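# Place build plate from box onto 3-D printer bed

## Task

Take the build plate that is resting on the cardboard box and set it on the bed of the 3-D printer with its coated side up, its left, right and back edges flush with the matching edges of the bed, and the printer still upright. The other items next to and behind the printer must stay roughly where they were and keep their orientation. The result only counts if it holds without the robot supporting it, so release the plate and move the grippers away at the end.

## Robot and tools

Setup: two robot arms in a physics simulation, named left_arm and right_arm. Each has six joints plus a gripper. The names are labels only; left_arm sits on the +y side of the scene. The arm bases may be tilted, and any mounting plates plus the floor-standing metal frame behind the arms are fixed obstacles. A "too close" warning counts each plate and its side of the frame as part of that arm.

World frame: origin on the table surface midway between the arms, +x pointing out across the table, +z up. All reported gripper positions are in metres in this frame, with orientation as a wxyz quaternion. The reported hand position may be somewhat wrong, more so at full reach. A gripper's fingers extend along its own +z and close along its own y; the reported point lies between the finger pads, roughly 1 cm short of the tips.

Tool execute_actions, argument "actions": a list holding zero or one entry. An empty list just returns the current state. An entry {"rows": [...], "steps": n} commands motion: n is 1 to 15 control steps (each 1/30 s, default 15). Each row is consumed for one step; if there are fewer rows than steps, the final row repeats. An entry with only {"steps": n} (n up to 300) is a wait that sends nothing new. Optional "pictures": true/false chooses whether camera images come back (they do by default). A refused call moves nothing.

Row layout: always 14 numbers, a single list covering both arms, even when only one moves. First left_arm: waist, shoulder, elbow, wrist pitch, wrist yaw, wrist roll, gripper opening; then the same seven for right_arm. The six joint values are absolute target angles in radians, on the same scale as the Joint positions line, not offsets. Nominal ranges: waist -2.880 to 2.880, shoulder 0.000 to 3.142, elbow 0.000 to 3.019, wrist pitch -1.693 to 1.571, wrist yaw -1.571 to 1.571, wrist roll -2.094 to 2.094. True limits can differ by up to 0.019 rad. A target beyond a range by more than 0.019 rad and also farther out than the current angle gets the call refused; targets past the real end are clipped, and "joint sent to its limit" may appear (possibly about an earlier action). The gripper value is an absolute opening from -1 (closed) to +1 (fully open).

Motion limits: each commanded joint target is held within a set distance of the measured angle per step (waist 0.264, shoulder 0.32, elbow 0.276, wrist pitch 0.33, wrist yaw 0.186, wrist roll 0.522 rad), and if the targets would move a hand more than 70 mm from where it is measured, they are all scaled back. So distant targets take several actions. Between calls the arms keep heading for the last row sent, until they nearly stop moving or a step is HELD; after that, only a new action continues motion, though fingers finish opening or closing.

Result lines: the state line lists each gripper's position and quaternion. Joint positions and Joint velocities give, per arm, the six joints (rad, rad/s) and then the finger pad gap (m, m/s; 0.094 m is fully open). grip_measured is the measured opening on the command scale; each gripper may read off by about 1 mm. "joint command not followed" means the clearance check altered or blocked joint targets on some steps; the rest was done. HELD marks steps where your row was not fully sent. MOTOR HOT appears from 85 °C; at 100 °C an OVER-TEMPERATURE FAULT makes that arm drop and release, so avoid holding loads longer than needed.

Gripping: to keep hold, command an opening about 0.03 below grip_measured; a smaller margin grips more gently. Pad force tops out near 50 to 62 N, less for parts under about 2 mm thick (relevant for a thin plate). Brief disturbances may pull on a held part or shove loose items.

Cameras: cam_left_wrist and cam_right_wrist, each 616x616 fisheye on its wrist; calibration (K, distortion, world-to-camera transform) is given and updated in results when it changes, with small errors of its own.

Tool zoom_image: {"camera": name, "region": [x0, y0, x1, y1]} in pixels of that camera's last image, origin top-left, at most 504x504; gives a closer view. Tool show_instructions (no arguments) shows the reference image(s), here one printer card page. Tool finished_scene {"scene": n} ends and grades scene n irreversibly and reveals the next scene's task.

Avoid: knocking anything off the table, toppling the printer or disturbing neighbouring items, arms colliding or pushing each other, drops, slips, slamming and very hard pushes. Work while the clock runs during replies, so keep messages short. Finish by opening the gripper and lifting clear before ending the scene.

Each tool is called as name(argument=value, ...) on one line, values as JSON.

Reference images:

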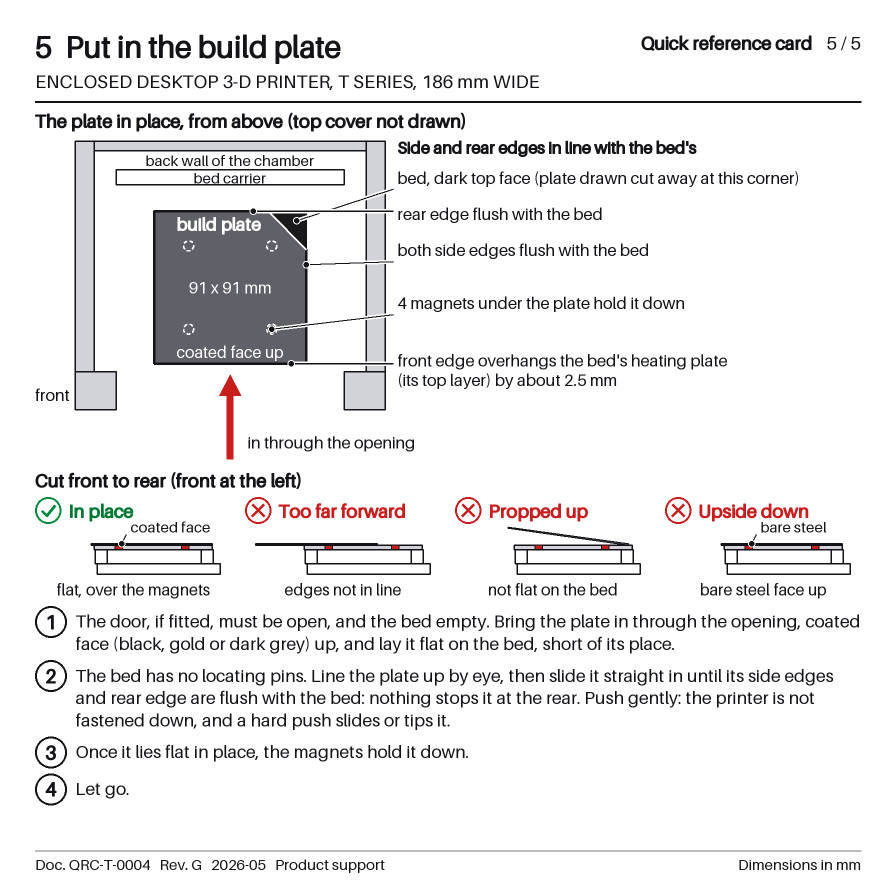

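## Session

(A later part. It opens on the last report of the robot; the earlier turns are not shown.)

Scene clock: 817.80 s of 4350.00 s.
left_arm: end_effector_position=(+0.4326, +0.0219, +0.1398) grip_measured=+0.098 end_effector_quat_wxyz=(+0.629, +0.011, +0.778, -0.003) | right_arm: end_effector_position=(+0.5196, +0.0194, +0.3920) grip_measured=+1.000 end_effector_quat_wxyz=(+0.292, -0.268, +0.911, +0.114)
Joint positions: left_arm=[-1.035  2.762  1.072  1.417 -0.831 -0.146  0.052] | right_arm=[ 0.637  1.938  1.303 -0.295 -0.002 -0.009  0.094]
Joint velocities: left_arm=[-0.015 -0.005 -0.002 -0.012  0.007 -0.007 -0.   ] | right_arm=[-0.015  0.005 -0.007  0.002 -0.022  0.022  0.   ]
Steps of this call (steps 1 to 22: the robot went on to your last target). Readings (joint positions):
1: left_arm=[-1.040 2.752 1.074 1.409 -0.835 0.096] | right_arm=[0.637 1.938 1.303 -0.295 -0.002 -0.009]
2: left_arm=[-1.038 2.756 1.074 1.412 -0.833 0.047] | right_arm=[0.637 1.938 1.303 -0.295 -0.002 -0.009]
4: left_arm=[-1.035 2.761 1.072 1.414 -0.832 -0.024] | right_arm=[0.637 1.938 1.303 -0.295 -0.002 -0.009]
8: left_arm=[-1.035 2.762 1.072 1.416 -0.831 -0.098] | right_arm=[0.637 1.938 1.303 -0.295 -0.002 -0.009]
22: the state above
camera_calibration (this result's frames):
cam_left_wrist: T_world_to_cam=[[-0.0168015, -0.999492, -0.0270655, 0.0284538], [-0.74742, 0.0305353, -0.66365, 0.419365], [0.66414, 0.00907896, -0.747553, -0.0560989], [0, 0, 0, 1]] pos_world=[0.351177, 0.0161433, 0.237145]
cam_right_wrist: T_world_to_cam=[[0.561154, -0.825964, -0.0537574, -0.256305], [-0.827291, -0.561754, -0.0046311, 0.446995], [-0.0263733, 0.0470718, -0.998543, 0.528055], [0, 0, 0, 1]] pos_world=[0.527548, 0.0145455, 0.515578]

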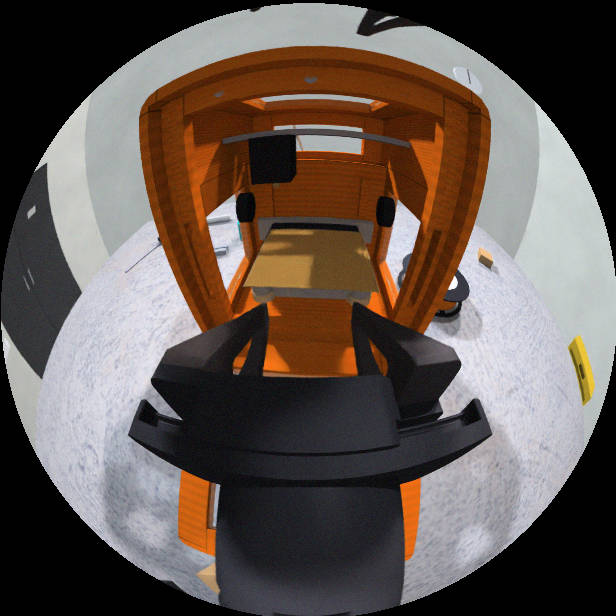

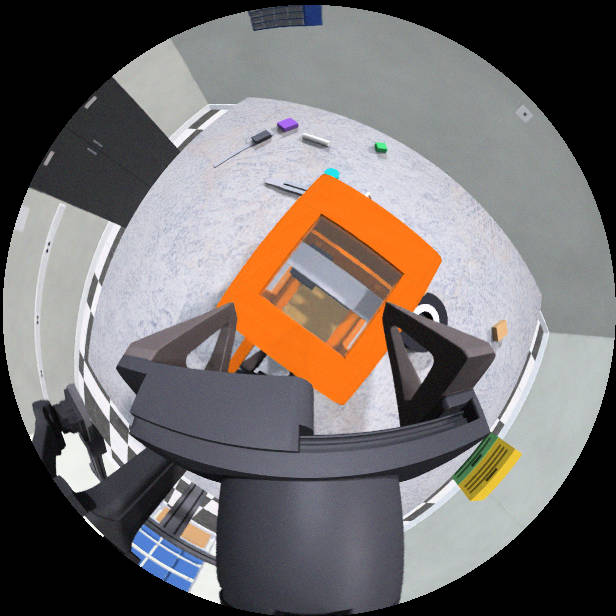

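execute_actions(actions=[{"rows": [[-1.022,2.76,1.075,1.436,-0.822,-0.14,0.1,0.64,1.946,1.31,-0.3,0,0,1],[-1.018,2.754,1.08,1.439,-0.814,-0.125,0.1,0.64,1.946,1.31,-0.3,0,0,1],[-1.014,2.75,1.083,1.442,-0.805,-0.115,0.1,0.64,1.946,1.31,-0.3,0,0,1],[-1.01,2.748,1.083,1.445,-0.795,-0.106,0.1,0.64,1.946,1.31,-0.3,0,0,1],[-1.006,2.748,1.083,1.448,-0.785,-0.106,0.1,0.64,1.946,1.31,-0.3,0,0,1],[-1.002,2.748,1.083,1.45,-0.775,-0.106,0.1,0.64,1.946,1.31,-0.3,0,0,1],[-0.998,2.748,1.083,1.45,-0.765,-0.106,0.1,0.64,1.946,1.31,-0.3,0,0,1],[-0.995,2.748,1.083,1.45,-0.755,-0.106,0.1,0.64,1.946,1.31,-0.3,0,0,1],[-0.993,2.748,1.083,1.45,-0.747,-0.106,0.1,0.64,1.946,1.31,-0.3,0,0,1]], "steps": 15}])

zoom_image(camera="cam_left_wrist", region=[230, 200, 398, 340])

Scene clock: 861.13 s of 4350.00 s.
left_arm: end_effector_position=(+0.4450, +0.0213, +0.1425) grip_measured=+0.098 end_effector_quat_wxyz=(+0.630, +0.026, +0.776, -0.021) | right_arm: end_effector_position=(+0.5196, +0.0194, +0.3920) grip_measured=+1.000 end_effector_quat_wxyz=(+0.292, -0.268, +0.911, +0.114)
Joint positions: left_arm=[-1.001  2.758  1.075  1.434 -0.752 -0.122  0.052] | right_arm=[ 0.637  1.938  1.303 -0.295 -0.002 -0.009  0.094]
Joint velocities: left_arm=[ 0.005 -0.005 -0.012  0.012 -0.066  0.066 -0.   ] | right_arm=[-0.024  0.005 -0.012  0.002 -0.007 -0.022  0.   ]
Steps of this call (steps 1 to 30: the robot went on to your last target; steps 31 to 90: nothing new was sent; then 39.83 s passed at rest; steps 91 to 105: all 15 steps of this action). Readings (joint positions):
91: left_arm=[-1.035 2.762 1.072 1.417 -0.829 -0.148] | right_arm=[0.637 1.938 1.303 -0.295 -0.002 -0.009]
92: left_arm=[-1.035 2.762 1.072 1.419 -0.823 -0.147] | right_arm=[0.637 1.938 1.303 -0.295 -0.002 -0.009]
94: left_arm=[-1.033 2.762 1.072 1.424 -0.806 -0.139] | right_arm=[0.637 1.938 1.303 -0.295 -0.002 -0.009]
98: left_arm=[-1.020 2.760 1.074 1.432 -0.767 -0.127] | right_arm=[0.637 1.938 1.303 -0.295 -0.002 -0.009]
105: the state above
camera_calibration (this result's frames):
cam_left_wrist: T_world_to_cam=[[-0.0634657, -0.99781, -0.0186402, 0.047667], [-0.742943, 0.0597093, -0.666686, 0.428286], [0.666339, -0.0284631, -0.745105, -0.0627765], [0, 0, 0, 1]] pos_world=[0.363048, 0.0202031, 0.239646]
cam_right_wrist: T_world_to_cam=[[0.561154, -0.825964, -0.0537574, -0.256305], [-0.827291, -0.561754, -0.0046311, 0.446995], [-0.0263733, 0.0470718, -0.998543, 0.528055], [0, 0, 0, 1]] pos_world=[0.527548, 0.0145455, 0.515578]

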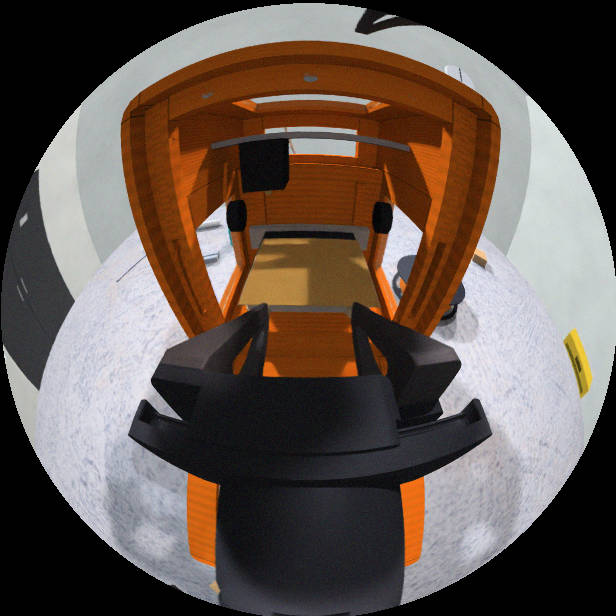

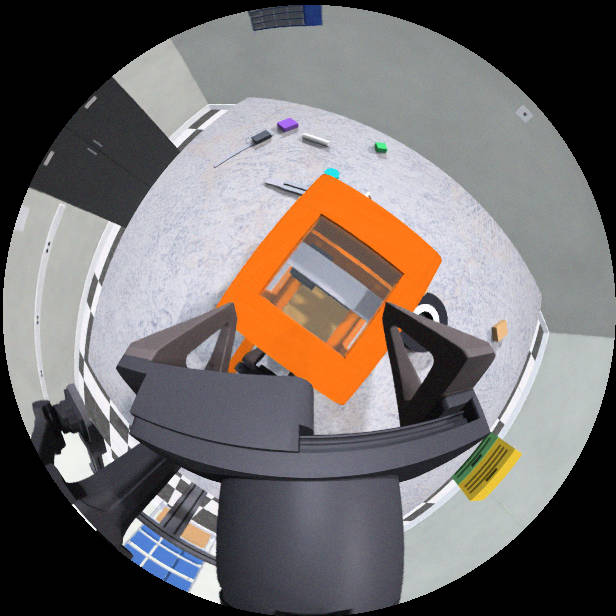

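Region (230, 200, 398, 340) of cam_left_wrist's 616x616 image, scaled by 3.000, with more detail than that image has.

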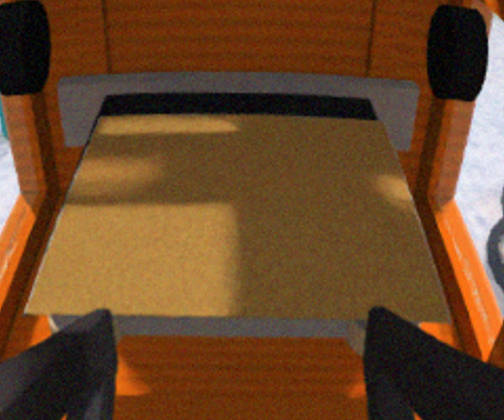

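execute_actions(actions=[])

Scene clock: 896.03 s of 4350.00 s.
left_arm: end_effector_position=(+0.4450, +0.0212, +0.1425) grip_measured=+0.098 end_effector_quat_wxyz=(+0.630, +0.027, +0.776, -0.021) | right_arm: end_effector_position=(+0.5196, +0.0194, +0.3920) grip_measured=+1.000 end_effector_quat_wxyz=(+0.292, -0.268, +0.911, +0.114)
Joint positions: left_arm=[-1.001  2.758  1.075  1.434 -0.751 -0.12   0.052] | right_arm=[ 0.637  1.938  1.303 -0.295 -0.002 -0.009  0.094]
Joint velocities: left_arm=[ 0.024 -0.005  0.012 -0.007 -0.007 -0.022  0.001] | right_arm=[-0.015  0.005  0.002 -0.007 -0.037  0.007  0.   ]
Steps of this call (steps 1 to 15: the robot went on to your last target; steps 16 to 90: nothing new was sent; then 31.90 s passed at rest). Readings (joint positions):
1: left_arm=[-1.001 2.758 1.075 1.434 -0.752 -0.121] | right_arm=[0.637 1.938 1.303 -0.295 -0.002 -0.009]
2: left_arm=[-1.001 2.758 1.075 1.434 -0.751 -0.121] | right_arm=[0.637 1.938 1.303 -0.295 -0.002 -0.009]
4: left_arm=[-1.001 2.758 1.075 1.434 -0.751 -0.121] | right_arm=[0.637 1.938 1.303 -0.295 -0.002 -0.009]
8: left_arm=[-1.001 2.758 1.075 1.434 -0.751 -0.120] | right_arm=[0.637 1.938 1.303 -0.295 -0.002 -0.009]
90: the state above
All arms were judged still, so your last target was given up. Only a new action makes them travel on or press farther. Fingers that are still opening or closing keep moving.
camera_calibration (this result's frames):
cam_left_wrist: T_world_to_cam=[[-0.0645965, -0.997704, -0.0203507, 0.0482813], [-0.742859, 0.0616935, -0.666599, 0.428182], [0.666324, -0.0279422, -0.745139, -0.0627833], [0, 0, 0, 1]] pos_world=[0.363032, 0.02, 0.239626]
cam_right_wrist: T_world_to_cam=[[0.561154, -0.825964, -0.0537574, -0.256305], [-0.827291, -0.561754, -0.0046311, 0.446995], [-0.0263733, 0.0470718, -0.998543, 0.528055], [0, 0, 0, 1]] pos_world=[0.527548, 0.0145455, 0.515578]

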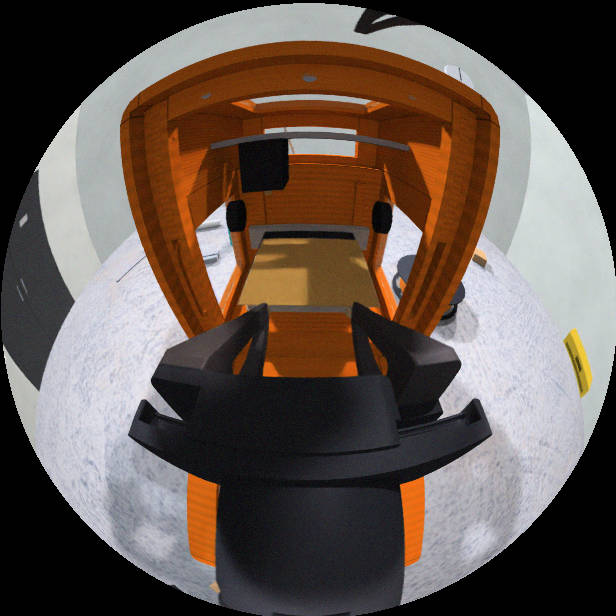

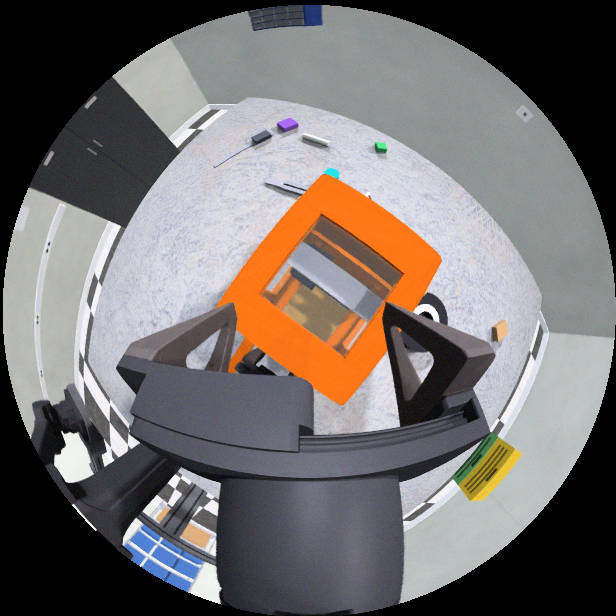

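execute_actions(actions=[{"rows": [[-0.991,2.748,1.086,1.43,-0.745,-0.106,0.1,0.64,1.946,1.31,-0.3,0,0,1],[-0.989,2.748,1.088,1.424,-0.743,-0.106,0.1,0.64,1.946,1.31,-0.3,0,0,1],[-0.989,2.748,1.088,1.424,-0.743,-0.106,0.1,0.64,1.946,1.31,-0.3,0,0,1],[-0.987,2.747,1.09,1.421,-0.741,-0.106,0.1,0.64,1.946,1.31,-0.3,0,0,1],[-0.987,2.747,1.09,1.421,-0.741,-0.106,0.1,0.64,1.946,1.31,-0.3,0,0,1],[-0.985,2.747,1.093,1.419,-0.739,-0.106,0.1,0.64,1.946,1.31,-0.3,0,0,1],[-0.985,2.747,1.093,1.419,-0.739,-0.106,0.1,0.64,1.946,1.31,-0.3,0,0,1],[-0.983,2.747,1.095,1.417,-0.737,-0.105,0.1,0.64,1.946,1.31,-0.3,0,0,1],[-0.983,2.747,1.095,1.417,-0.737,-0.105,0.1,0.64,1.946,1.31,-0.3,0,0,1],[-0.981,2.746,1.097,1.414,-0.735,-0.105,0.1,0.64,1.946,1.31,-0.3,0,0,1],[-0.981,2.746,1.097,1.414,-0.735,-0.105,0.1,0.64,1.946,1.31,-0.3,0,0,1],[-0.979,2.746,1.099,1.412,-0.733,-0.104,0.1,0.64,1.946,1.31,-0.3,0,0,1],[-0.979,2.746,1.099,1.412,-0.733,-0.104,0.1,0.64,1.946,1.31,-0.3,0,0,1],[-0.977,2.746,1.101,1.41,-0.732,-0.104,0.1,0.64,1.946,1.31,-0.3,0,0,1]], "steps": 15}], pictures=false)

execute_actions(actions=[{"steps": 20}])

zoom_image(camera="cam_left_wrist", region=[230,200,398,340])

Scene clock: 924.20 s of 4350.00 s.
left_arm: end_effector_position=(+0.4516, +0.0178, +0.1423) grip_measured=+0.098 end_effector_quat_wxyz=(+0.630, +0.029, +0.776, -0.024) | right_arm: end_effector_position=(+0.5196, +0.0194, +0.3920) grip_measured=+1.000 end_effector_quat_wxyz=(+0.292, -0.268, +0.911, +0.114)
Joint positions: left_arm=[-0.993  2.757  1.09   1.42  -0.736 -0.119  0.052] | right_arm=[ 0.637  1.938  1.303 -0.295 -0.002 -0.009  0.094]
Joint velocities: left_arm=[ 0.024 -0.005  0.032 -0.012  0.081 -0.081  0.   ] | right_arm=[ 0.015 -0.005  0.002  0.012  0.022 -0.007  0.   ]
Steps of this call (steps 1 to 90: nothing new was sent; then 24.67 s passed at rest; steps 91 to 105: all 15 steps of this action). Readings (joint positions):
91: left_arm=[-1.001 2.758 1.075 1.434 -0.750 -0.120] | right_arm=[0.637 1.938 1.303 -0.295 -0.002 -0.009]
92: left_arm=[-1.001 2.758 1.075 1.434 -0.749 -0.120] | right_arm=[0.637 1.938 1.303 -0.295 -0.002 -0.009]
94: left_arm=[-1.001 2.758 1.077 1.432 -0.747 -0.120] | right_arm=[0.637 1.938 1.303 -0.295 -0.002 -0.009]
98: left_arm=[-1.001 2.758 1.083 1.428 -0.742 -0.120] | right_arm=[0.637 1.938 1.303 -0.295 -0.002 -0.009]
105: the state above

Scene clock: 924.87 s of 4350.00 s.
left_arm: end_effector_position=(+0.4529, +0.0185, +0.1422) grip_measured=+0.098 end_effector_quat_wxyz=(+0.630, +0.028, +0.776, -0.023) | right_arm: end_effector_position=(+0.5196, +0.0194, +0.3920) grip_measured=+1.000 end_effector_quat_wxyz=(+0.292, -0.268, +0.911, +0.114)
Joint positions: left_arm=[-0.991  2.757  1.092  1.419 -0.736 -0.118  0.052] | right_arm=[ 0.637  1.938  1.303 -0.295 -0.002 -0.009  0.094]
Joint velocities: left_arm=[-0.005 -0.005 -0.007  0.002 -0.081  0.037  0.   ] | right_arm=[-0.015 -0.015 -0.002  0.012 -0.022  0.051  0.   ]
Steps of this call (steps 1 to 15: the robot went on to your last target; steps 16 to 20: nothing new was sent). Readings (joint positions):
1: left_arm=[-0.993 2.757 1.091 1.420 -0.736 -0.118] | right_arm=[0.637 1.938 1.303 -0.295 -0.002 -0.009]
2: left_arm=[-0.992 2.757 1.091 1.419 -0.736 -0.118] | right_arm=[0.637 1.938 1.303 -0.295 -0.002 -0.009]
4: left_arm=[-0.991 2.757 1.092 1.419 -0.736 -0.118] | right_arm=[0.637 1.938 1.303 -0.295 -0.002 -0.009]
8: left_arm=[-0.991 2.757 1.092 1.419 -0.736 -0.118] | right_arm=[0.637 1.938 1.303 -0.295 -0.002 -0.009]
20: the state above
All arms were judged still, so your last target was given up. Only a new action makes them travel on or press farther. Fingers that are still opening or closing keep moving.
camera_calibration (this result's frames):
cam_left_wrist: T_world_to_cam=[[-0.0690068, -0.997462, -0.0175531, 0.0477294], [-0.742979, 0.063127, -0.666331, 0.434012], [0.665748, -0.0329399, -0.745449, -0.0679522], [0, 0, 0, 1]] pos_world=[0.370995, 0.017972, 0.239379]
cam_right_wrist: T_world_to_cam=[[0.561154, -0.825964, -0.0537574, -0.256305], [-0.827291, -0.561754, -0.0046311, 0.446995], [-0.0263733, 0.0470718, -0.998543, 0.528055], [0, 0, 0, 1]] pos_world=[0.527548, 0.0145455, 0.515578]

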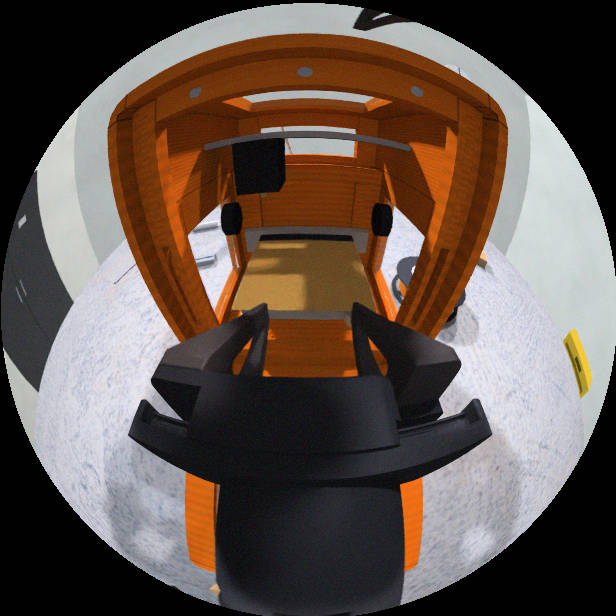

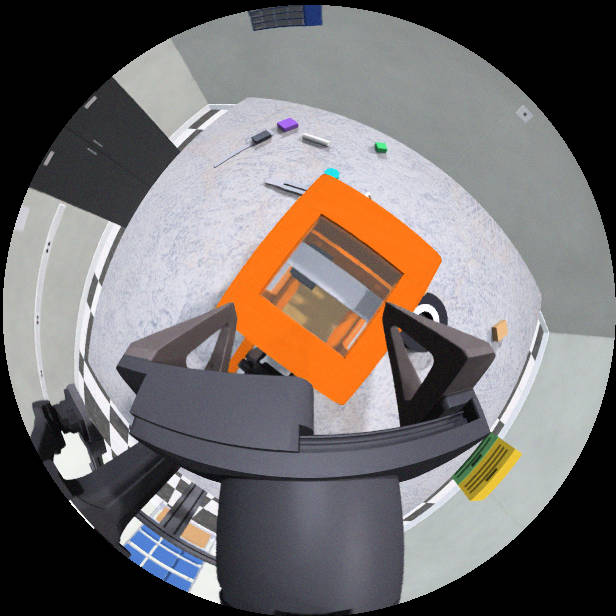

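Region (230, 200, 398, 340) of cam_left_wrist's 616x616 image, scaled by 3.000, with more detail than that image has.

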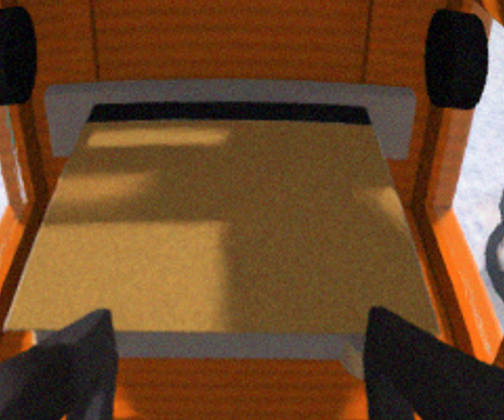

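execute_actions(actions=[{"rows": [[-0.975,2.746,1.101,1.41,-0.732,-0.104,0.1,0.64,1.946,1.31,-0.3,0,0,1],[-0.974,2.746,1.101,1.41,-0.732,-0.104,0.1,0.64,1.946,1.31,-0.3,0,0,1],[-0.973,2.746,1.101,1.41,-0.732,-0.104,0.1,0.64,1.946,1.31,-0.3,0,0,1],[-0.972,2.746,1.102,1.409,-0.732,-0.104,0.1,0.64,1.946,1.31,-0.3,0,0,1],[-0.971,2.745,1.102,1.408,-0.731,-0.104,0.1,0.64,1.946,1.31,-0.3,0,0,1],[-0.97,2.745,1.103,1.407,-0.73,-0.104,0.1,0.64,1.946,1.31,-0.3,0,0,1],[-0.969,2.745,1.104,1.406,-0.729,-0.104,0.1,0.64,1.946,1.31,-0.3,0,0,1],[-0.968,2.745,1.105,1.405,-0.728,-0.103,0.1,0.64,1.946,1.31,-0.3,0,0,1],[-0.967,2.744,1.106,1.404,-0.727,-0.103,0.1,0.64,1.946,1.31,-0.3,0,0,1],[-0.966,2.744,1.107,1.403,-0.726,-0.103,0.1,0.64,1.946,1.31,-0.3,0,0,1],[-0.965,2.744,1.108,1.402,-0.725,-0.103,0.1,0.64,1.946,1.31,-0.3,0,0,1],[-0.964,2.744,1.109,1.401,-0.724,-0.103,0.1,0.64,1.946,1.31,-0.3,0,0,1]], "steps": 15}], pictures=false)

execute_actions(actions=[{"steps": 15}])

zoom_image(camera="cam_left_wrist", region=[230,200,398,340])

Scene clock: 940.67 s of 4350.00 s.
left_arm: end_effector_position=(+0.4590, +0.0209, +0.1418) grip_measured=+0.098 end_effector_quat_wxyz=(+0.629, +0.026, +0.777, -0.022) | right_arm: end_effector_position=(+0.5196, +0.0194, +0.3920) grip_measured=+1.000 end_effector_quat_wxyz=(+0.292, -0.268, +0.911, +0.114)
Joint positions: left_arm=[-0.978  2.756  1.099  1.41  -0.728 -0.117  0.052] | right_arm=[ 0.637  1.938  1.303 -0.295 -0.002 -0.009  0.094]
Joint velocities: left_arm=[ 0.015 -0.015  0.012 -0.017  0.007 -0.051 -0.   ] | right_arm=[-0.015 -0.015 -0.002 -0.007 -0.037  0.007  0.   ]
Steps of this call (steps 1 to 90: nothing new was sent; then 12.30 s passed at rest; steps 91 to 105: all 15 steps of this action). Readings (joint positions):
91: left_arm=[-0.991 2.757 1.092 1.419 -0.736 -0.118] | right_arm=[0.637 1.938 1.303 -0.295 -0.002 -0.009]
92: left_arm=[-0.991 2.757 1.092 1.419 -0.736 -0.118] | right_arm=[0.637 1.938 1.303 -0.295 -0.002 -0.009]
94: left_arm=[-0.990 2.757 1.092 1.419 -0.736 -0.118] | right_arm=[0.637 1.938 1.303 -0.295 -0.002 -0.009]
98: left_arm=[-0.986 2.756 1.092 1.416 -0.733 -0.118] | right_arm=[0.637 1.938 1.303 -0.295 -0.002 -0.009]
105: the state above

Scene clock: 941.17 s of 4350.00 s.
left_arm: end_effector_position=(+0.4595, +0.0210, +0.1421) grip_measured=+0.098 end_effector_quat_wxyz=(+0.629, +0.026, +0.777, -0.022) | right_arm: end_effector_position=(+0.5196, +0.0194, +0.3920) grip_measured=+1.000 end_effector_quat_wxyz=(+0.292, -0.268, +0.911, +0.114)
Joint positions: left_arm=[-0.977  2.755  1.099  1.409 -0.728 -0.117  0.052] | right_arm=[ 0.637  1.938  1.303 -0.295 -0.002 -0.009  0.094]
Joint velocities: left_arm=[ 0.005 -0.015 -0.007 -0.007  0.022  0.037 -0.001] | right_arm=[-0.015 -0.005  0.007 -0.007 -0.007  0.051  0.   ]
Steps of this call (steps 1 to 15: the robot went on to your last target). Readings (joint positions):
1: left_arm=[-0.978 2.755 1.099 1.409 -0.728 -0.117] | right_arm=[0.637 1.938 1.303 -0.295 -0.002 -0.009]
2: left_arm=[-0.977 2.755 1.099 1.409 -0.728 -0.117] | right_arm=[0.637 1.938 1.303 -0.295 -0.002 -0.009]
4: left_arm=[-0.977 2.755 1.099 1.409 -0.728 -0.117] | right_arm=[0.637 1.938 1.303 -0.295 -0.002 -0.009]
8: left_arm=[-0.977 2.755 1.099 1.409 -0.728 -0.117] | right_arm=[0.637 1.938 1.303 -0.295 -0.002 -0.009]
15: the state above
All arms were judged still, so your last target was given up. Only a new action makes them travel on or press farther. Fingers that are still opening or closing keep moving.
camera_calibration (this result's frames):
cam_left_wrist: T_world_to_cam=[[-0.0632628, -0.997855, -0.0168232, 0.0479064], [-0.744203, 0.0583997, -0.665396, 0.439286], [0.664951, -0.0295749, -0.746301, -0.0719227], [0, 0, 0, 1]] pos_world=[0.377774, 0.0200223, 0.239429]
cam_right_wrist: T_world_to_cam=[[0.561154, -0.825964, -0.0537574, -0.256305], [-0.827291, -0.561754, -0.0046311, 0.446995], [-0.0263733, 0.0470718, -0.998543, 0.528055], [0, 0, 0, 1]] pos_world=[0.527548, 0.0145455, 0.515578]

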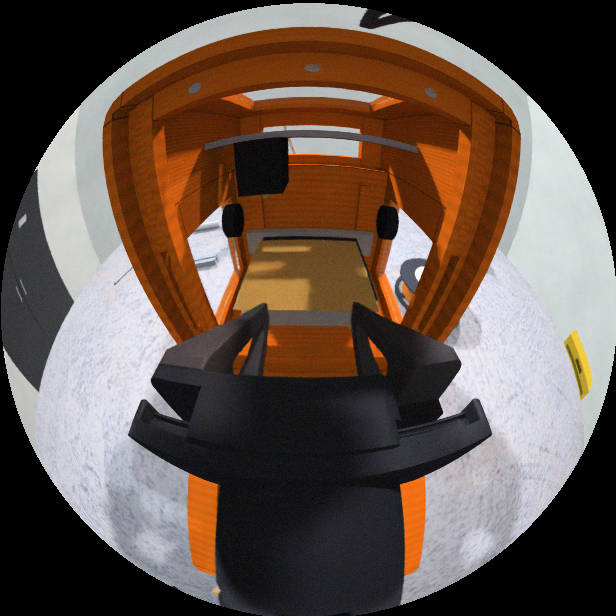

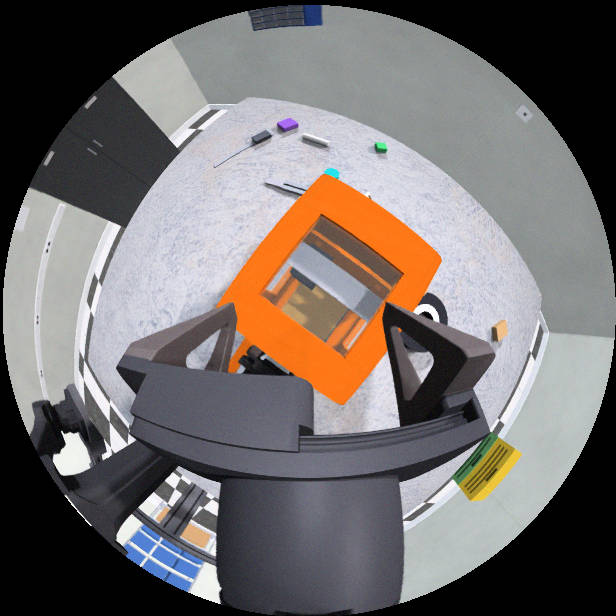

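Region (230, 200, 398, 340) of cam_left_wrist's 616x616 image, scaled by 3.000, with more detail than that image has.

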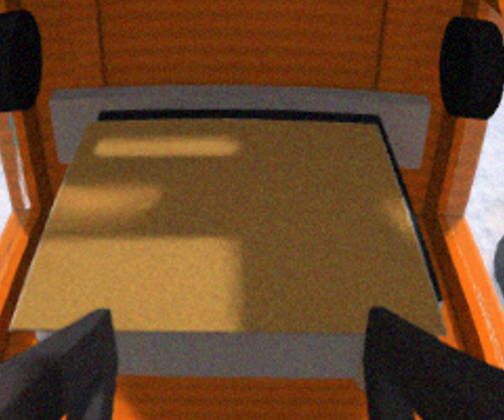

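execute_actions(actions=[{"rows": [[-0.964,2.744,1.11,1.4,-0.7236,-0.103,0.1,0.64,1.946,1.31,-0.3,0,0,1],[-0.9636,2.744,1.111,1.399,-0.7232,-0.103,0.1,0.64,1.946,1.31,-0.3,0,0,1],[-0.9632,2.744,1.112,1.398,-0.7228,-0.103,0.1,0.64,1.946,1.31,-0.3,0,0,1],[-0.9628,2.7435,1.113,1.397,-0.7224,-0.103,0.1,0.64,1.946,1.31,-0.3,0,0,1],[-0.9624,2.7435,1.114,1.396,-0.722,-0.103,0.1,0.64,1.946,1.31,-0.3,0,0,1],[-0.962,2.7435,1.115,1.395,-0.7216,-0.103,0.1,0.64,1.946,1.31,-0.3,0,0,1],[-0.9617,2.743,1.116,1.394,-0.7212,-0.103,0.1,0.64,1.946,1.31,-0.3,0,0,1],[-0.9614,2.743,1.117,1.393,-0.7208,-0.103,0.1,0.64,1.946,1.31,-0.3,0,0,1],[-0.961,2.743,1.118,1.392,-0.7204,-0.103,0.1,0.64,1.946,1.31,-0.3,0,0,1],[-0.9607,2.7425,1.119,1.391,-0.72,-0.103,0.1,0.64,1.946,1.31,-0.3,0,0,1],[-0.9604,2.7425,1.12,1.39,-0.7196,-0.103,0.1,0.64,1.946,1.31,-0.3,0,0,1],[-0.96,2.7425,1.121,1.39,-0.7192,-0.103,0.1,0.64,1.946,1.31,-0.3,0,0,1]], "steps": 15}], pictures=false)

execute_actions(actions=[{"steps": 15}])

zoom_image(camera="cam_left_wrist", region=[230,200,398,340])

Scene clock: 976.67 s of 4350.00 s.
left_arm: end_effector_position=(+0.4632, +0.0184, +0.1418) grip_measured=+0.098 end_effector_quat_wxyz=(+0.629, +0.026, +0.777, -0.022) | right_arm: end_effector_position=(+0.5196, +0.0194, +0.3920) grip_measured=+1.000 end_effector_quat_wxyz=(+0.292, -0.268, +0.911, +0.114)
Joint positions: left_arm=[-0.975  2.754  1.11   1.398 -0.723 -0.117  0.052] | right_arm=[ 0.637  1.938  1.303 -0.295 -0.002 -0.009  0.094]
Joint velocities: left_arm=[-0.005 -0.005  0.007 -0.022 -0.022 -0.022  0.   ] | right_arm=[-0.015  0.015 -0.007 -0.012 -0.007 -0.051  0.   ]
Steps of this call (steps 1 to 90: nothing new was sent; then 32.00 s passed at rest; steps 91 to 105: all 15 steps of this action). Readings (joint positions):
91: left_arm=[-0.977 2.755 1.099 1.409 -0.728 -0.117] | right_arm=[0.637 1.938 1.303 -0.295 -0.002 -0.009]
92: left_arm=[-0.977 2.755 1.099 1.409 -0.728 -0.117] | right_arm=[0.637 1.938 1.303 -0.295 -0.002 -0.009]
94: left_arm=[-0.977 2.755 1.099 1.408 -0.727 -0.117] | right_arm=[0.637 1.938 1.303 -0.295 -0.002 -0.009]
98: left_arm=[-0.977 2.755 1.103 1.403 -0.726 -0.117] | right_arm=[0.637 1.938 1.303 -0.295 -0.002 -0.009]
105: the state above

Scene clock: 977.17 s of 4350.00 s.
left_arm: end_effector_position=(+0.4636, +0.0184, +0.1421) grip_measured=+0.098 end_effector_quat_wxyz=(+0.629, +0.026, +0.777, -0.023) | right_arm: end_effector_position=(+0.5196, +0.0194, +0.3920) grip_measured=+1.000 end_effector_quat_wxyz=(+0.292, -0.268, +0.911, +0.114)
Joint positions: left_arm=[-0.974  2.754  1.11   1.398 -0.723 -0.117  0.052] | right_arm=[ 0.637  1.938  1.303 -0.295 -0.002 -0.009  0.094]
Joint velocities: left_arm=[-0.024  0.005 -0.017  0.012  0.007  0.007  0.001] | right_arm=[-0.005 -0.015 -0.007  0.007 -0.037  0.037  0.   ]
Steps of this call (steps 1 to 15: the robot went on to your last target). Readings (joint positions):
1: left_arm=[-0.974 2.754 1.110 1.398 -0.723 -0.117] | right_arm=[0.637 1.938 1.303 -0.295 -0.002 -0.009]
2: left_arm=[-0.974 2.754 1.110 1.398 -0.723 -0.117] | right_arm=[0.637 1.938 1.303 -0.295 -0.002 -0.009]
4: left_arm=[-0.974 2.754 1.110 1.398 -0.723 -0.117] | right_arm=[0.637 1.938 1.303 -0.295 -0.002 -0.009]
8: left_arm=[-0.974 2.754 1.110 1.398 -0.723 -0.117] | right_arm=[0.637 1.938 1.303 -0.295 -0.002 -0.009]
15: the state above
All arms were judged still, so your last target was given up. Only a new action makes them travel on or press farther. Fingers that are still opening or closing keep moving.
camera_calibration (this result's frames):
cam_left_wrist: T_world_to_cam=[[-0.0650725, -0.997756, -0.0157439, 0.0462476], [-0.744247, 0.0590367, -0.665291, 0.442404], [0.664727, -0.0315748, -0.746419, -0.0745677], [0, 0, 0, 1]] pos_world=[0.381834, 0.0176713, 0.239397]
cam_right_wrist: T_world_to_cam=[[0.561154, -0.825964, -0.0537574, -0.256305], [-0.827291, -0.561754, -0.0046311, 0.446995], [-0.0263733, 0.0470718, -0.998543, 0.528055], [0, 0, 0, 1]] pos_world=[0.527548, 0.0145455, 0.515578]

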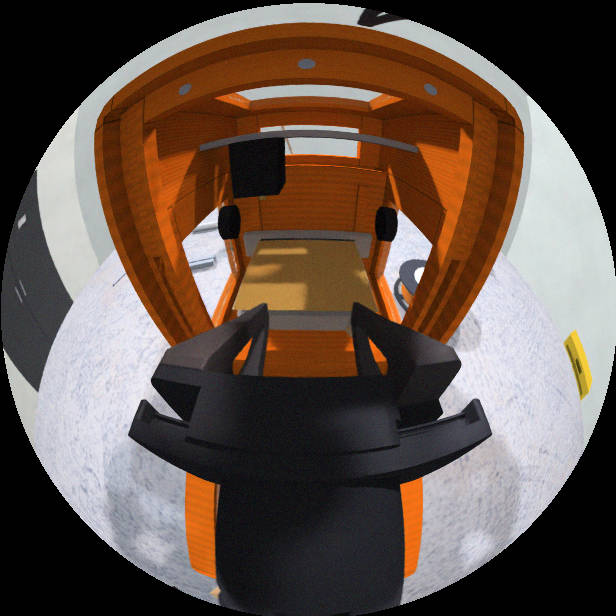

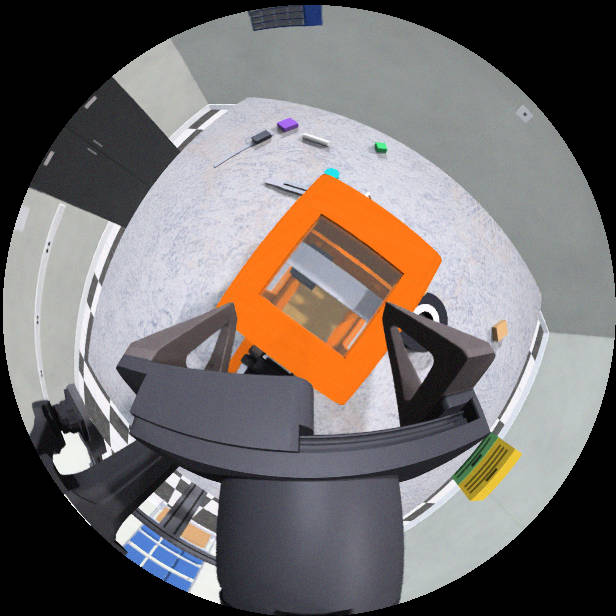

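Region (230, 200, 398, 340) of cam_left_wrist's 616x616 image, scaled by 3.000, with more detail than that image has.

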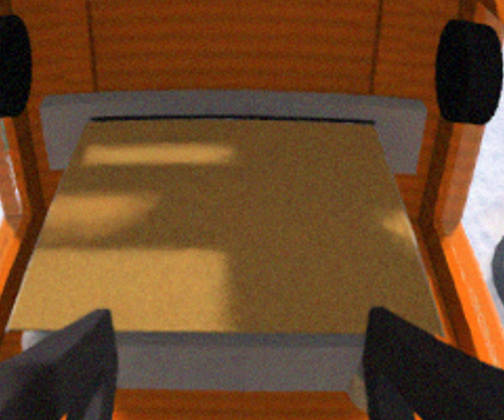

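execute_actions(actions=[{"rows": [[-0.9595,2.7425,1.122,1.389,-0.7188,-0.103,0.1,0.64,1.946,1.31,-0.3,0,0,1],[-0.959,2.7423,1.123,1.388,-0.7183,-0.103,0.1,0.64,1.946,1.31,-0.3,0,0,1],[-0.9585,2.7422,1.124,1.387,-0.7178,-0.103,0.1,0.64,1.946,1.31,-0.3,0,0,1],[-0.958,2.742,1.125,1.386,-0.7173,-0.103,0.1,0.64,1.946,1.31,-0.3,0,0,1],[-0.9575,2.7419,1.126,1.385,-0.7168,-0.103,0.1,0.64,1.946,1.31,-0.3,0,0,1],[-0.957,2.7418,1.127,1.3845,-0.7162,-0.103,0.1,0.64,1.946,1.31,-0.3,0,0,1],[-0.9565,2.7417,1.1275,1.384,-0.7157,-0.103,0.1,0.64,1.946,1.31,-0.3,0,0,1]], "steps": 15}])

zoom_image(camera="cam_left_wrist", region=[230,200,398,340])

Scene clock: 998.50 s of 4350.00 s.
left_arm: end_effector_position=(+0.4670, +0.0174, +0.1429) grip_measured=+0.098 end_effector_quat_wxyz=(+0.629, +0.025, +0.776, -0.023) | right_arm: end_effector_position=(+0.5196, +0.0194, +0.3920) grip_measured=+1.000 end_effector_quat_wxyz=(+0.292, -0.268, +0.911, +0.114)
Joint positions: left_arm=[-0.971  2.752  1.117  1.392 -0.72  -0.117  0.052] | right_arm=[ 0.637  1.938  1.303 -0.295 -0.002 -0.009  0.094]
Joint velocities: left_arm=[-0.005 -0.005 -0.002 -0.027  0.081 -0.037 -0.   ] | right_arm=[-0.015 -0.005 -0.022 -0.002  0.051 -0.081  0.   ]
Steps of this call (steps 1 to 90: nothing new was sent; then 17.83 s passed at rest; steps 91 to 105: all 15 steps of this action). Readings (joint positions):
91: left_arm=[-0.974 2.754 1.110 1.398 -0.723 -0.117] | right_arm=[0.637 1.938 1.303 -0.295 -0.002 -0.009]
92: left_arm=[-0.974 2.754 1.110 1.398 -0.723 -0.117] | right_arm=[0.637 1.938 1.303 -0.295 -0.002 -0.009]
94: left_arm=[-0.974 2.754 1.110 1.396 -0.722 -0.117] | right_arm=[0.637 1.938 1.303 -0.295 -0.002 -0.009]
98: left_arm=[-0.972 2.754 1.114 1.393 -0.720 -0.117] | right_arm=[0.637 1.938 1.303 -0.295 -0.002 -0.009]
105: the state above
camera_calibration (this result's frames):
cam_left_wrist: T_world_to_cam=[[-0.0644646, -0.997827, -0.0136113, 0.0449269], [-0.743628, 0.0571289, -0.666149, 0.445413], [0.665479, -0.0328213, -0.745695, -0.0767134], [0, 0, 0, 1]] pos_world=[0.385169, 0.0168655, 0.240118]
cam_right_wrist: T_world_to_cam=[[0.561154, -0.825964, -0.0537574, -0.256305], [-0.827291, -0.561754, -0.0046311, 0.446995], [-0.0263733, 0.0470718, -0.998543, 0.528055], [0, 0, 0, 1]] pos_world=[0.527548, 0.0145455, 0.515578]

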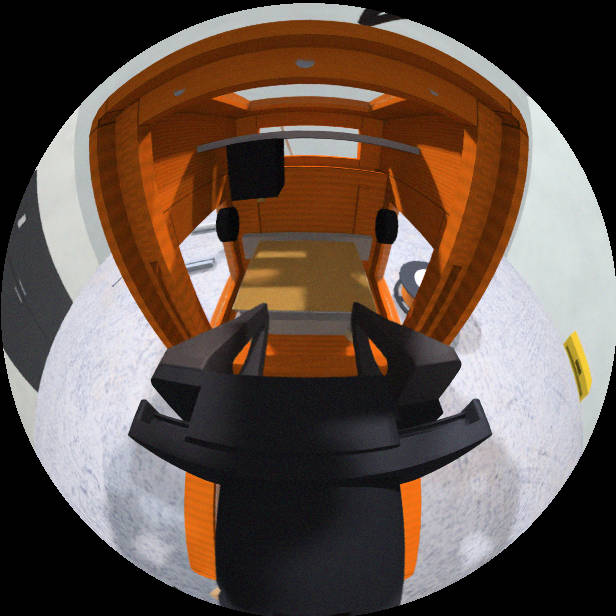

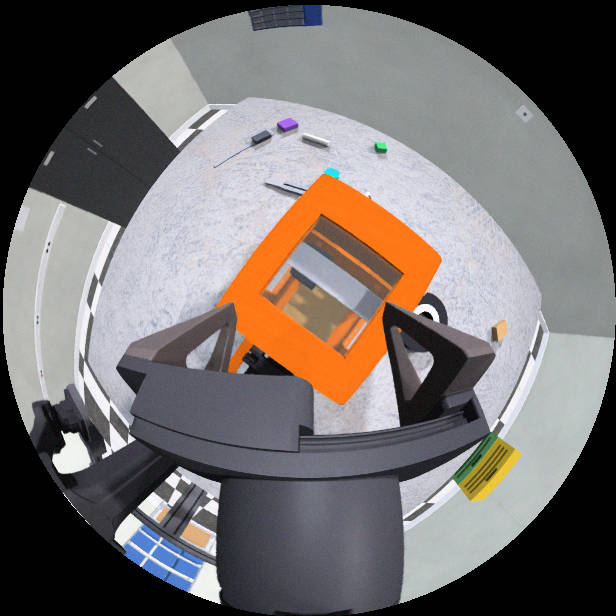

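Region (230, 200, 398, 340) of cam_left_wrist's 616x616 image, scaled by 3.000, with more detail than that image has.

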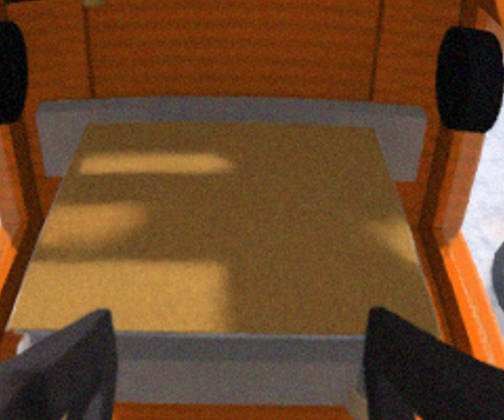

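execute_actions(actions=[{"rows": [[-0.975,2.742,1.114,1.4,-0.722,-0.11,0.1,0.635,1.955,1.33,-0.307,0,0,1],[-0.987,2.742,1.108,1.41,-0.727,-0.115,0.1,0.63,1.966,1.349,-0.315,0,0,1],[-0.993,2.742,1.101,1.417,-0.733,-0.12,0.1,0.624,1.977,1.368,-0.323,0,0,1],[-1.0,2.742,1.093,1.424,-0.74,-0.12,0.1,0.618,1.988,1.387,-0.331,0,0,1],[-1.007,2.742,1.085,1.432,-0.747,-0.12,0.1,0.612,1.999,1.406,-0.339,0,0,1],[-1.014,2.742,1.077,1.44,-0.754,-0.12,0.1,0.606,2.01,1.425,-0.347,0,0,1],[-1.021,2.742,1.069,1.448,-0.761,-0.12,0.1,0.6,2.021,1.444,-0.355,0,0,1],[-1.028,2.742,1.061,1.456,-0.768,-0.12,0.1,0.594,2.032,1.463,-0.363,0,0,1],[-1.035,2.742,1.053,1.464,-0.775,-0.12,0.1,0.588,2.043,1.482,-0.371,0,0,1],[-1.042,2.742,1.045,1.472,-0.782,-0.12,0.1,0.582,2.054,1.501,-0.379,0,0,1],[-1.049,2.742,1.037,1.48,-0.789,-0.12,0.1,0.576,2.065,1.52,-0.387,0,0,1],[-1.056,2.742,1.029,1.488,-0.796,-0.12,0.1,0.57,2.076,1.539,-0.395,0,0,1],[-1.063,2.742,1.021,1.496,-0.803,-0.12,0.1,0.564,2.087,1.558,-0.403,0,0,1],[-1.07,2.742,1.013,1.504,-0.81,-0.12,0.1,0.558,2.097,1.577,-0.411,0,0,1],[-1.077,2.742,1.005,1.512,-0.817,-0.12,0.1,0.552,2.105,1.592,-0.417,0,0,1]], "steps": 15}], pictures=false)

execute_actions(actions=[{"steps": 20}])

zoom_image(camera="cam_right_wrist", region=[230,260,400,430])

Scene clock: 1038.03 s of 4350.00 s.
left_arm: end_effector_position=(+0.4172, +0.0201, +0.1509) grip_measured=+0.098 end_effector_quat_wxyz=(+0.634, +0.031, +0.772, -0.016) | right_arm: end_effector_position=(+0.5822, +0.0071, +0.3711) grip_measured=+1.000 end_effector_quat_wxyz=(+0.274, -0.242, +0.926, +0.099)
Joint positions: left_arm=[-1.055  2.75   1.022  1.48  -0.807 -0.117  0.052] | right_arm=[ 0.574  2.075  1.498 -0.397 -0.002 -0.009  0.094]
Joint velocities: left_arm=[-0.23  -0.005 -0.217  0.232 -0.212  0.095  0.   ] | right_arm=[-0.239  0.288  0.501 -0.193 -0.051 -0.037  0.   ]
Steps of this call (steps 1 to 15: the robot went on to your last target; steps 16 to 90: nothing new was sent; then 36.03 s passed at rest; steps 91 to 105: all 15 steps of this action). Readings (joint positions):
91: left_arm=[-0.971 2.752 1.117 1.392 -0.720 -0.117] | right_arm=[0.637 1.938 1.303 -0.296 -0.002 -0.009]
92: left_arm=[-0.971 2.752 1.116 1.393 -0.721 -0.117] | right_arm=[0.637 1.939 1.303 -0.299 -0.002 -0.009]
94: left_arm=[-0.973 2.751 1.111 1.398 -0.731 -0.117] | right_arm=[0.636 1.943 1.307 -0.311 -0.002 -0.009]
98: left_arm=[-0.992 2.750 1.080 1.425 -0.759 -0.117] | right_arm=[0.624 1.987 1.363 -0.344 -0.002 -0.009]
105: the state above

Scene clock: 1038.70 s of 4350.00 s.
left_arm: end_effector_position=(+0.4069, +0.0173, +0.1526) grip_measured=+0.098 end_effector_quat_wxyz=(+0.635, +0.036, +0.772, -0.021) | right_arm: end_effector_position=(+0.5994, -0.0054, +0.3718) grip_measured=+1.000 end_effector_quat_wxyz=(+0.276, -0.230, +0.928, +0.096)
Joint positions: left_arm=[-1.075  2.749  1.006  1.496 -0.813 -0.117  0.052] | right_arm=[ 0.547  2.092  1.532 -0.411 -0.002 -0.009  0.094]
Joint velocities: left_arm=[-0.005  0.015 -0.012  0.012  0.022 -0.007 -0.   ] | right_arm=[-0.005  0.005  0.002 -0.002  0.007  0.022  0.   ]
Steps of this call (steps 1 to 20: the robot went on to your last target). Readings (joint positions):
1: left_arm=[-1.062 2.750 1.015 1.487 -0.811 -0.117] | right_arm=[0.566 2.083 1.514 -0.402 -0.002 -0.009]
2: left_arm=[-1.069 2.750 1.010 1.491 -0.812 -0.117] | right_arm=[0.560 2.089 1.524 -0.404 -0.002 -0.009]
4: left_arm=[-1.075 2.750 1.006 1.494 -0.813 -0.117] | right_arm=[0.550 2.092 1.531 -0.406 -0.002 -0.009]
8: left_arm=[-1.075 2.749 1.006 1.496 -0.813 -0.117] | right_arm=[0.547 2.092 1.532 -0.410 -0.002 -0.009]
20: the state above
camera_calibration (this result's frames):
cam_left_wrist: T_world_to_cam=[[-0.078528, -0.996388, -0.0323138, 0.049625], [-0.732682, 0.0796645, -0.675893, 0.403791], [0.676026, -0.0294007, -0.736291, -0.0352506], [0, 0, 0, 1]] pos_world=[0.323577, 0.0162416, 0.248568]
cam_right_wrist: T_world_to_cam=[[0.484706, -0.873042, -0.0534551, -0.277196], [-0.87251, -0.486901, 0.0406803, 0.509606], [-0.061543, 0.0269221, -0.997741, 0.531888], [0, 0, 0, 1]] pos_world=[0.611728, -0.00819606, 0.495138]

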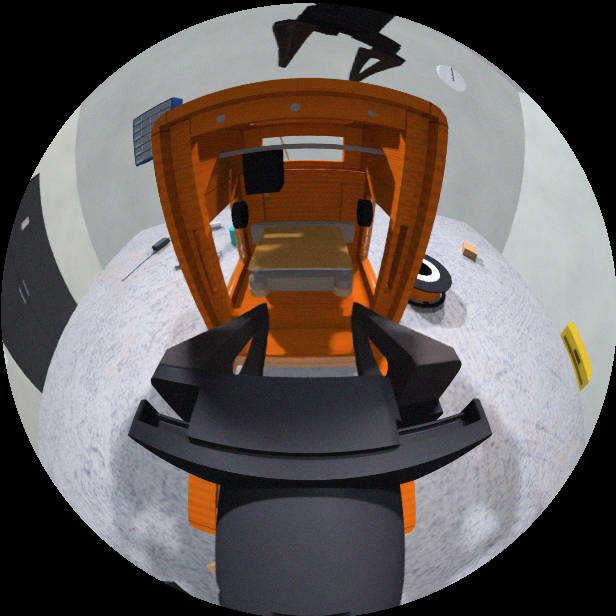

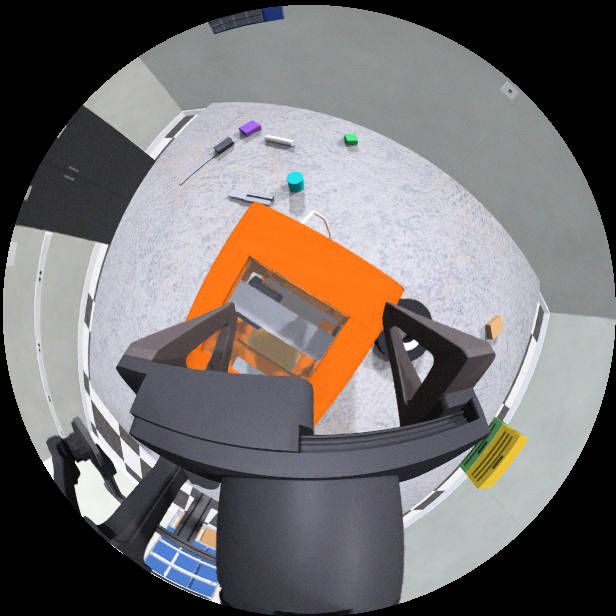

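Region (230, 260, 400, 430) of cam_right_wrist's 616x616 image, scaled by 2.965, with more detail than that image has.

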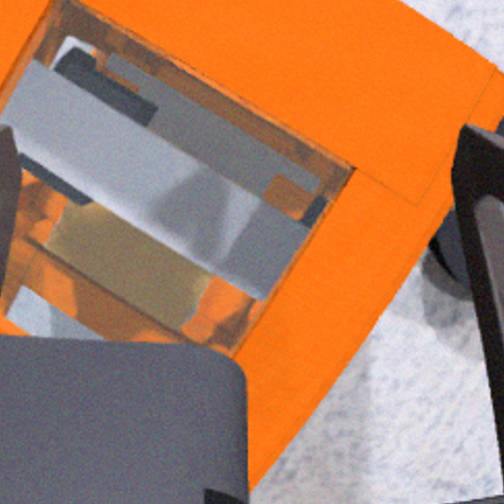

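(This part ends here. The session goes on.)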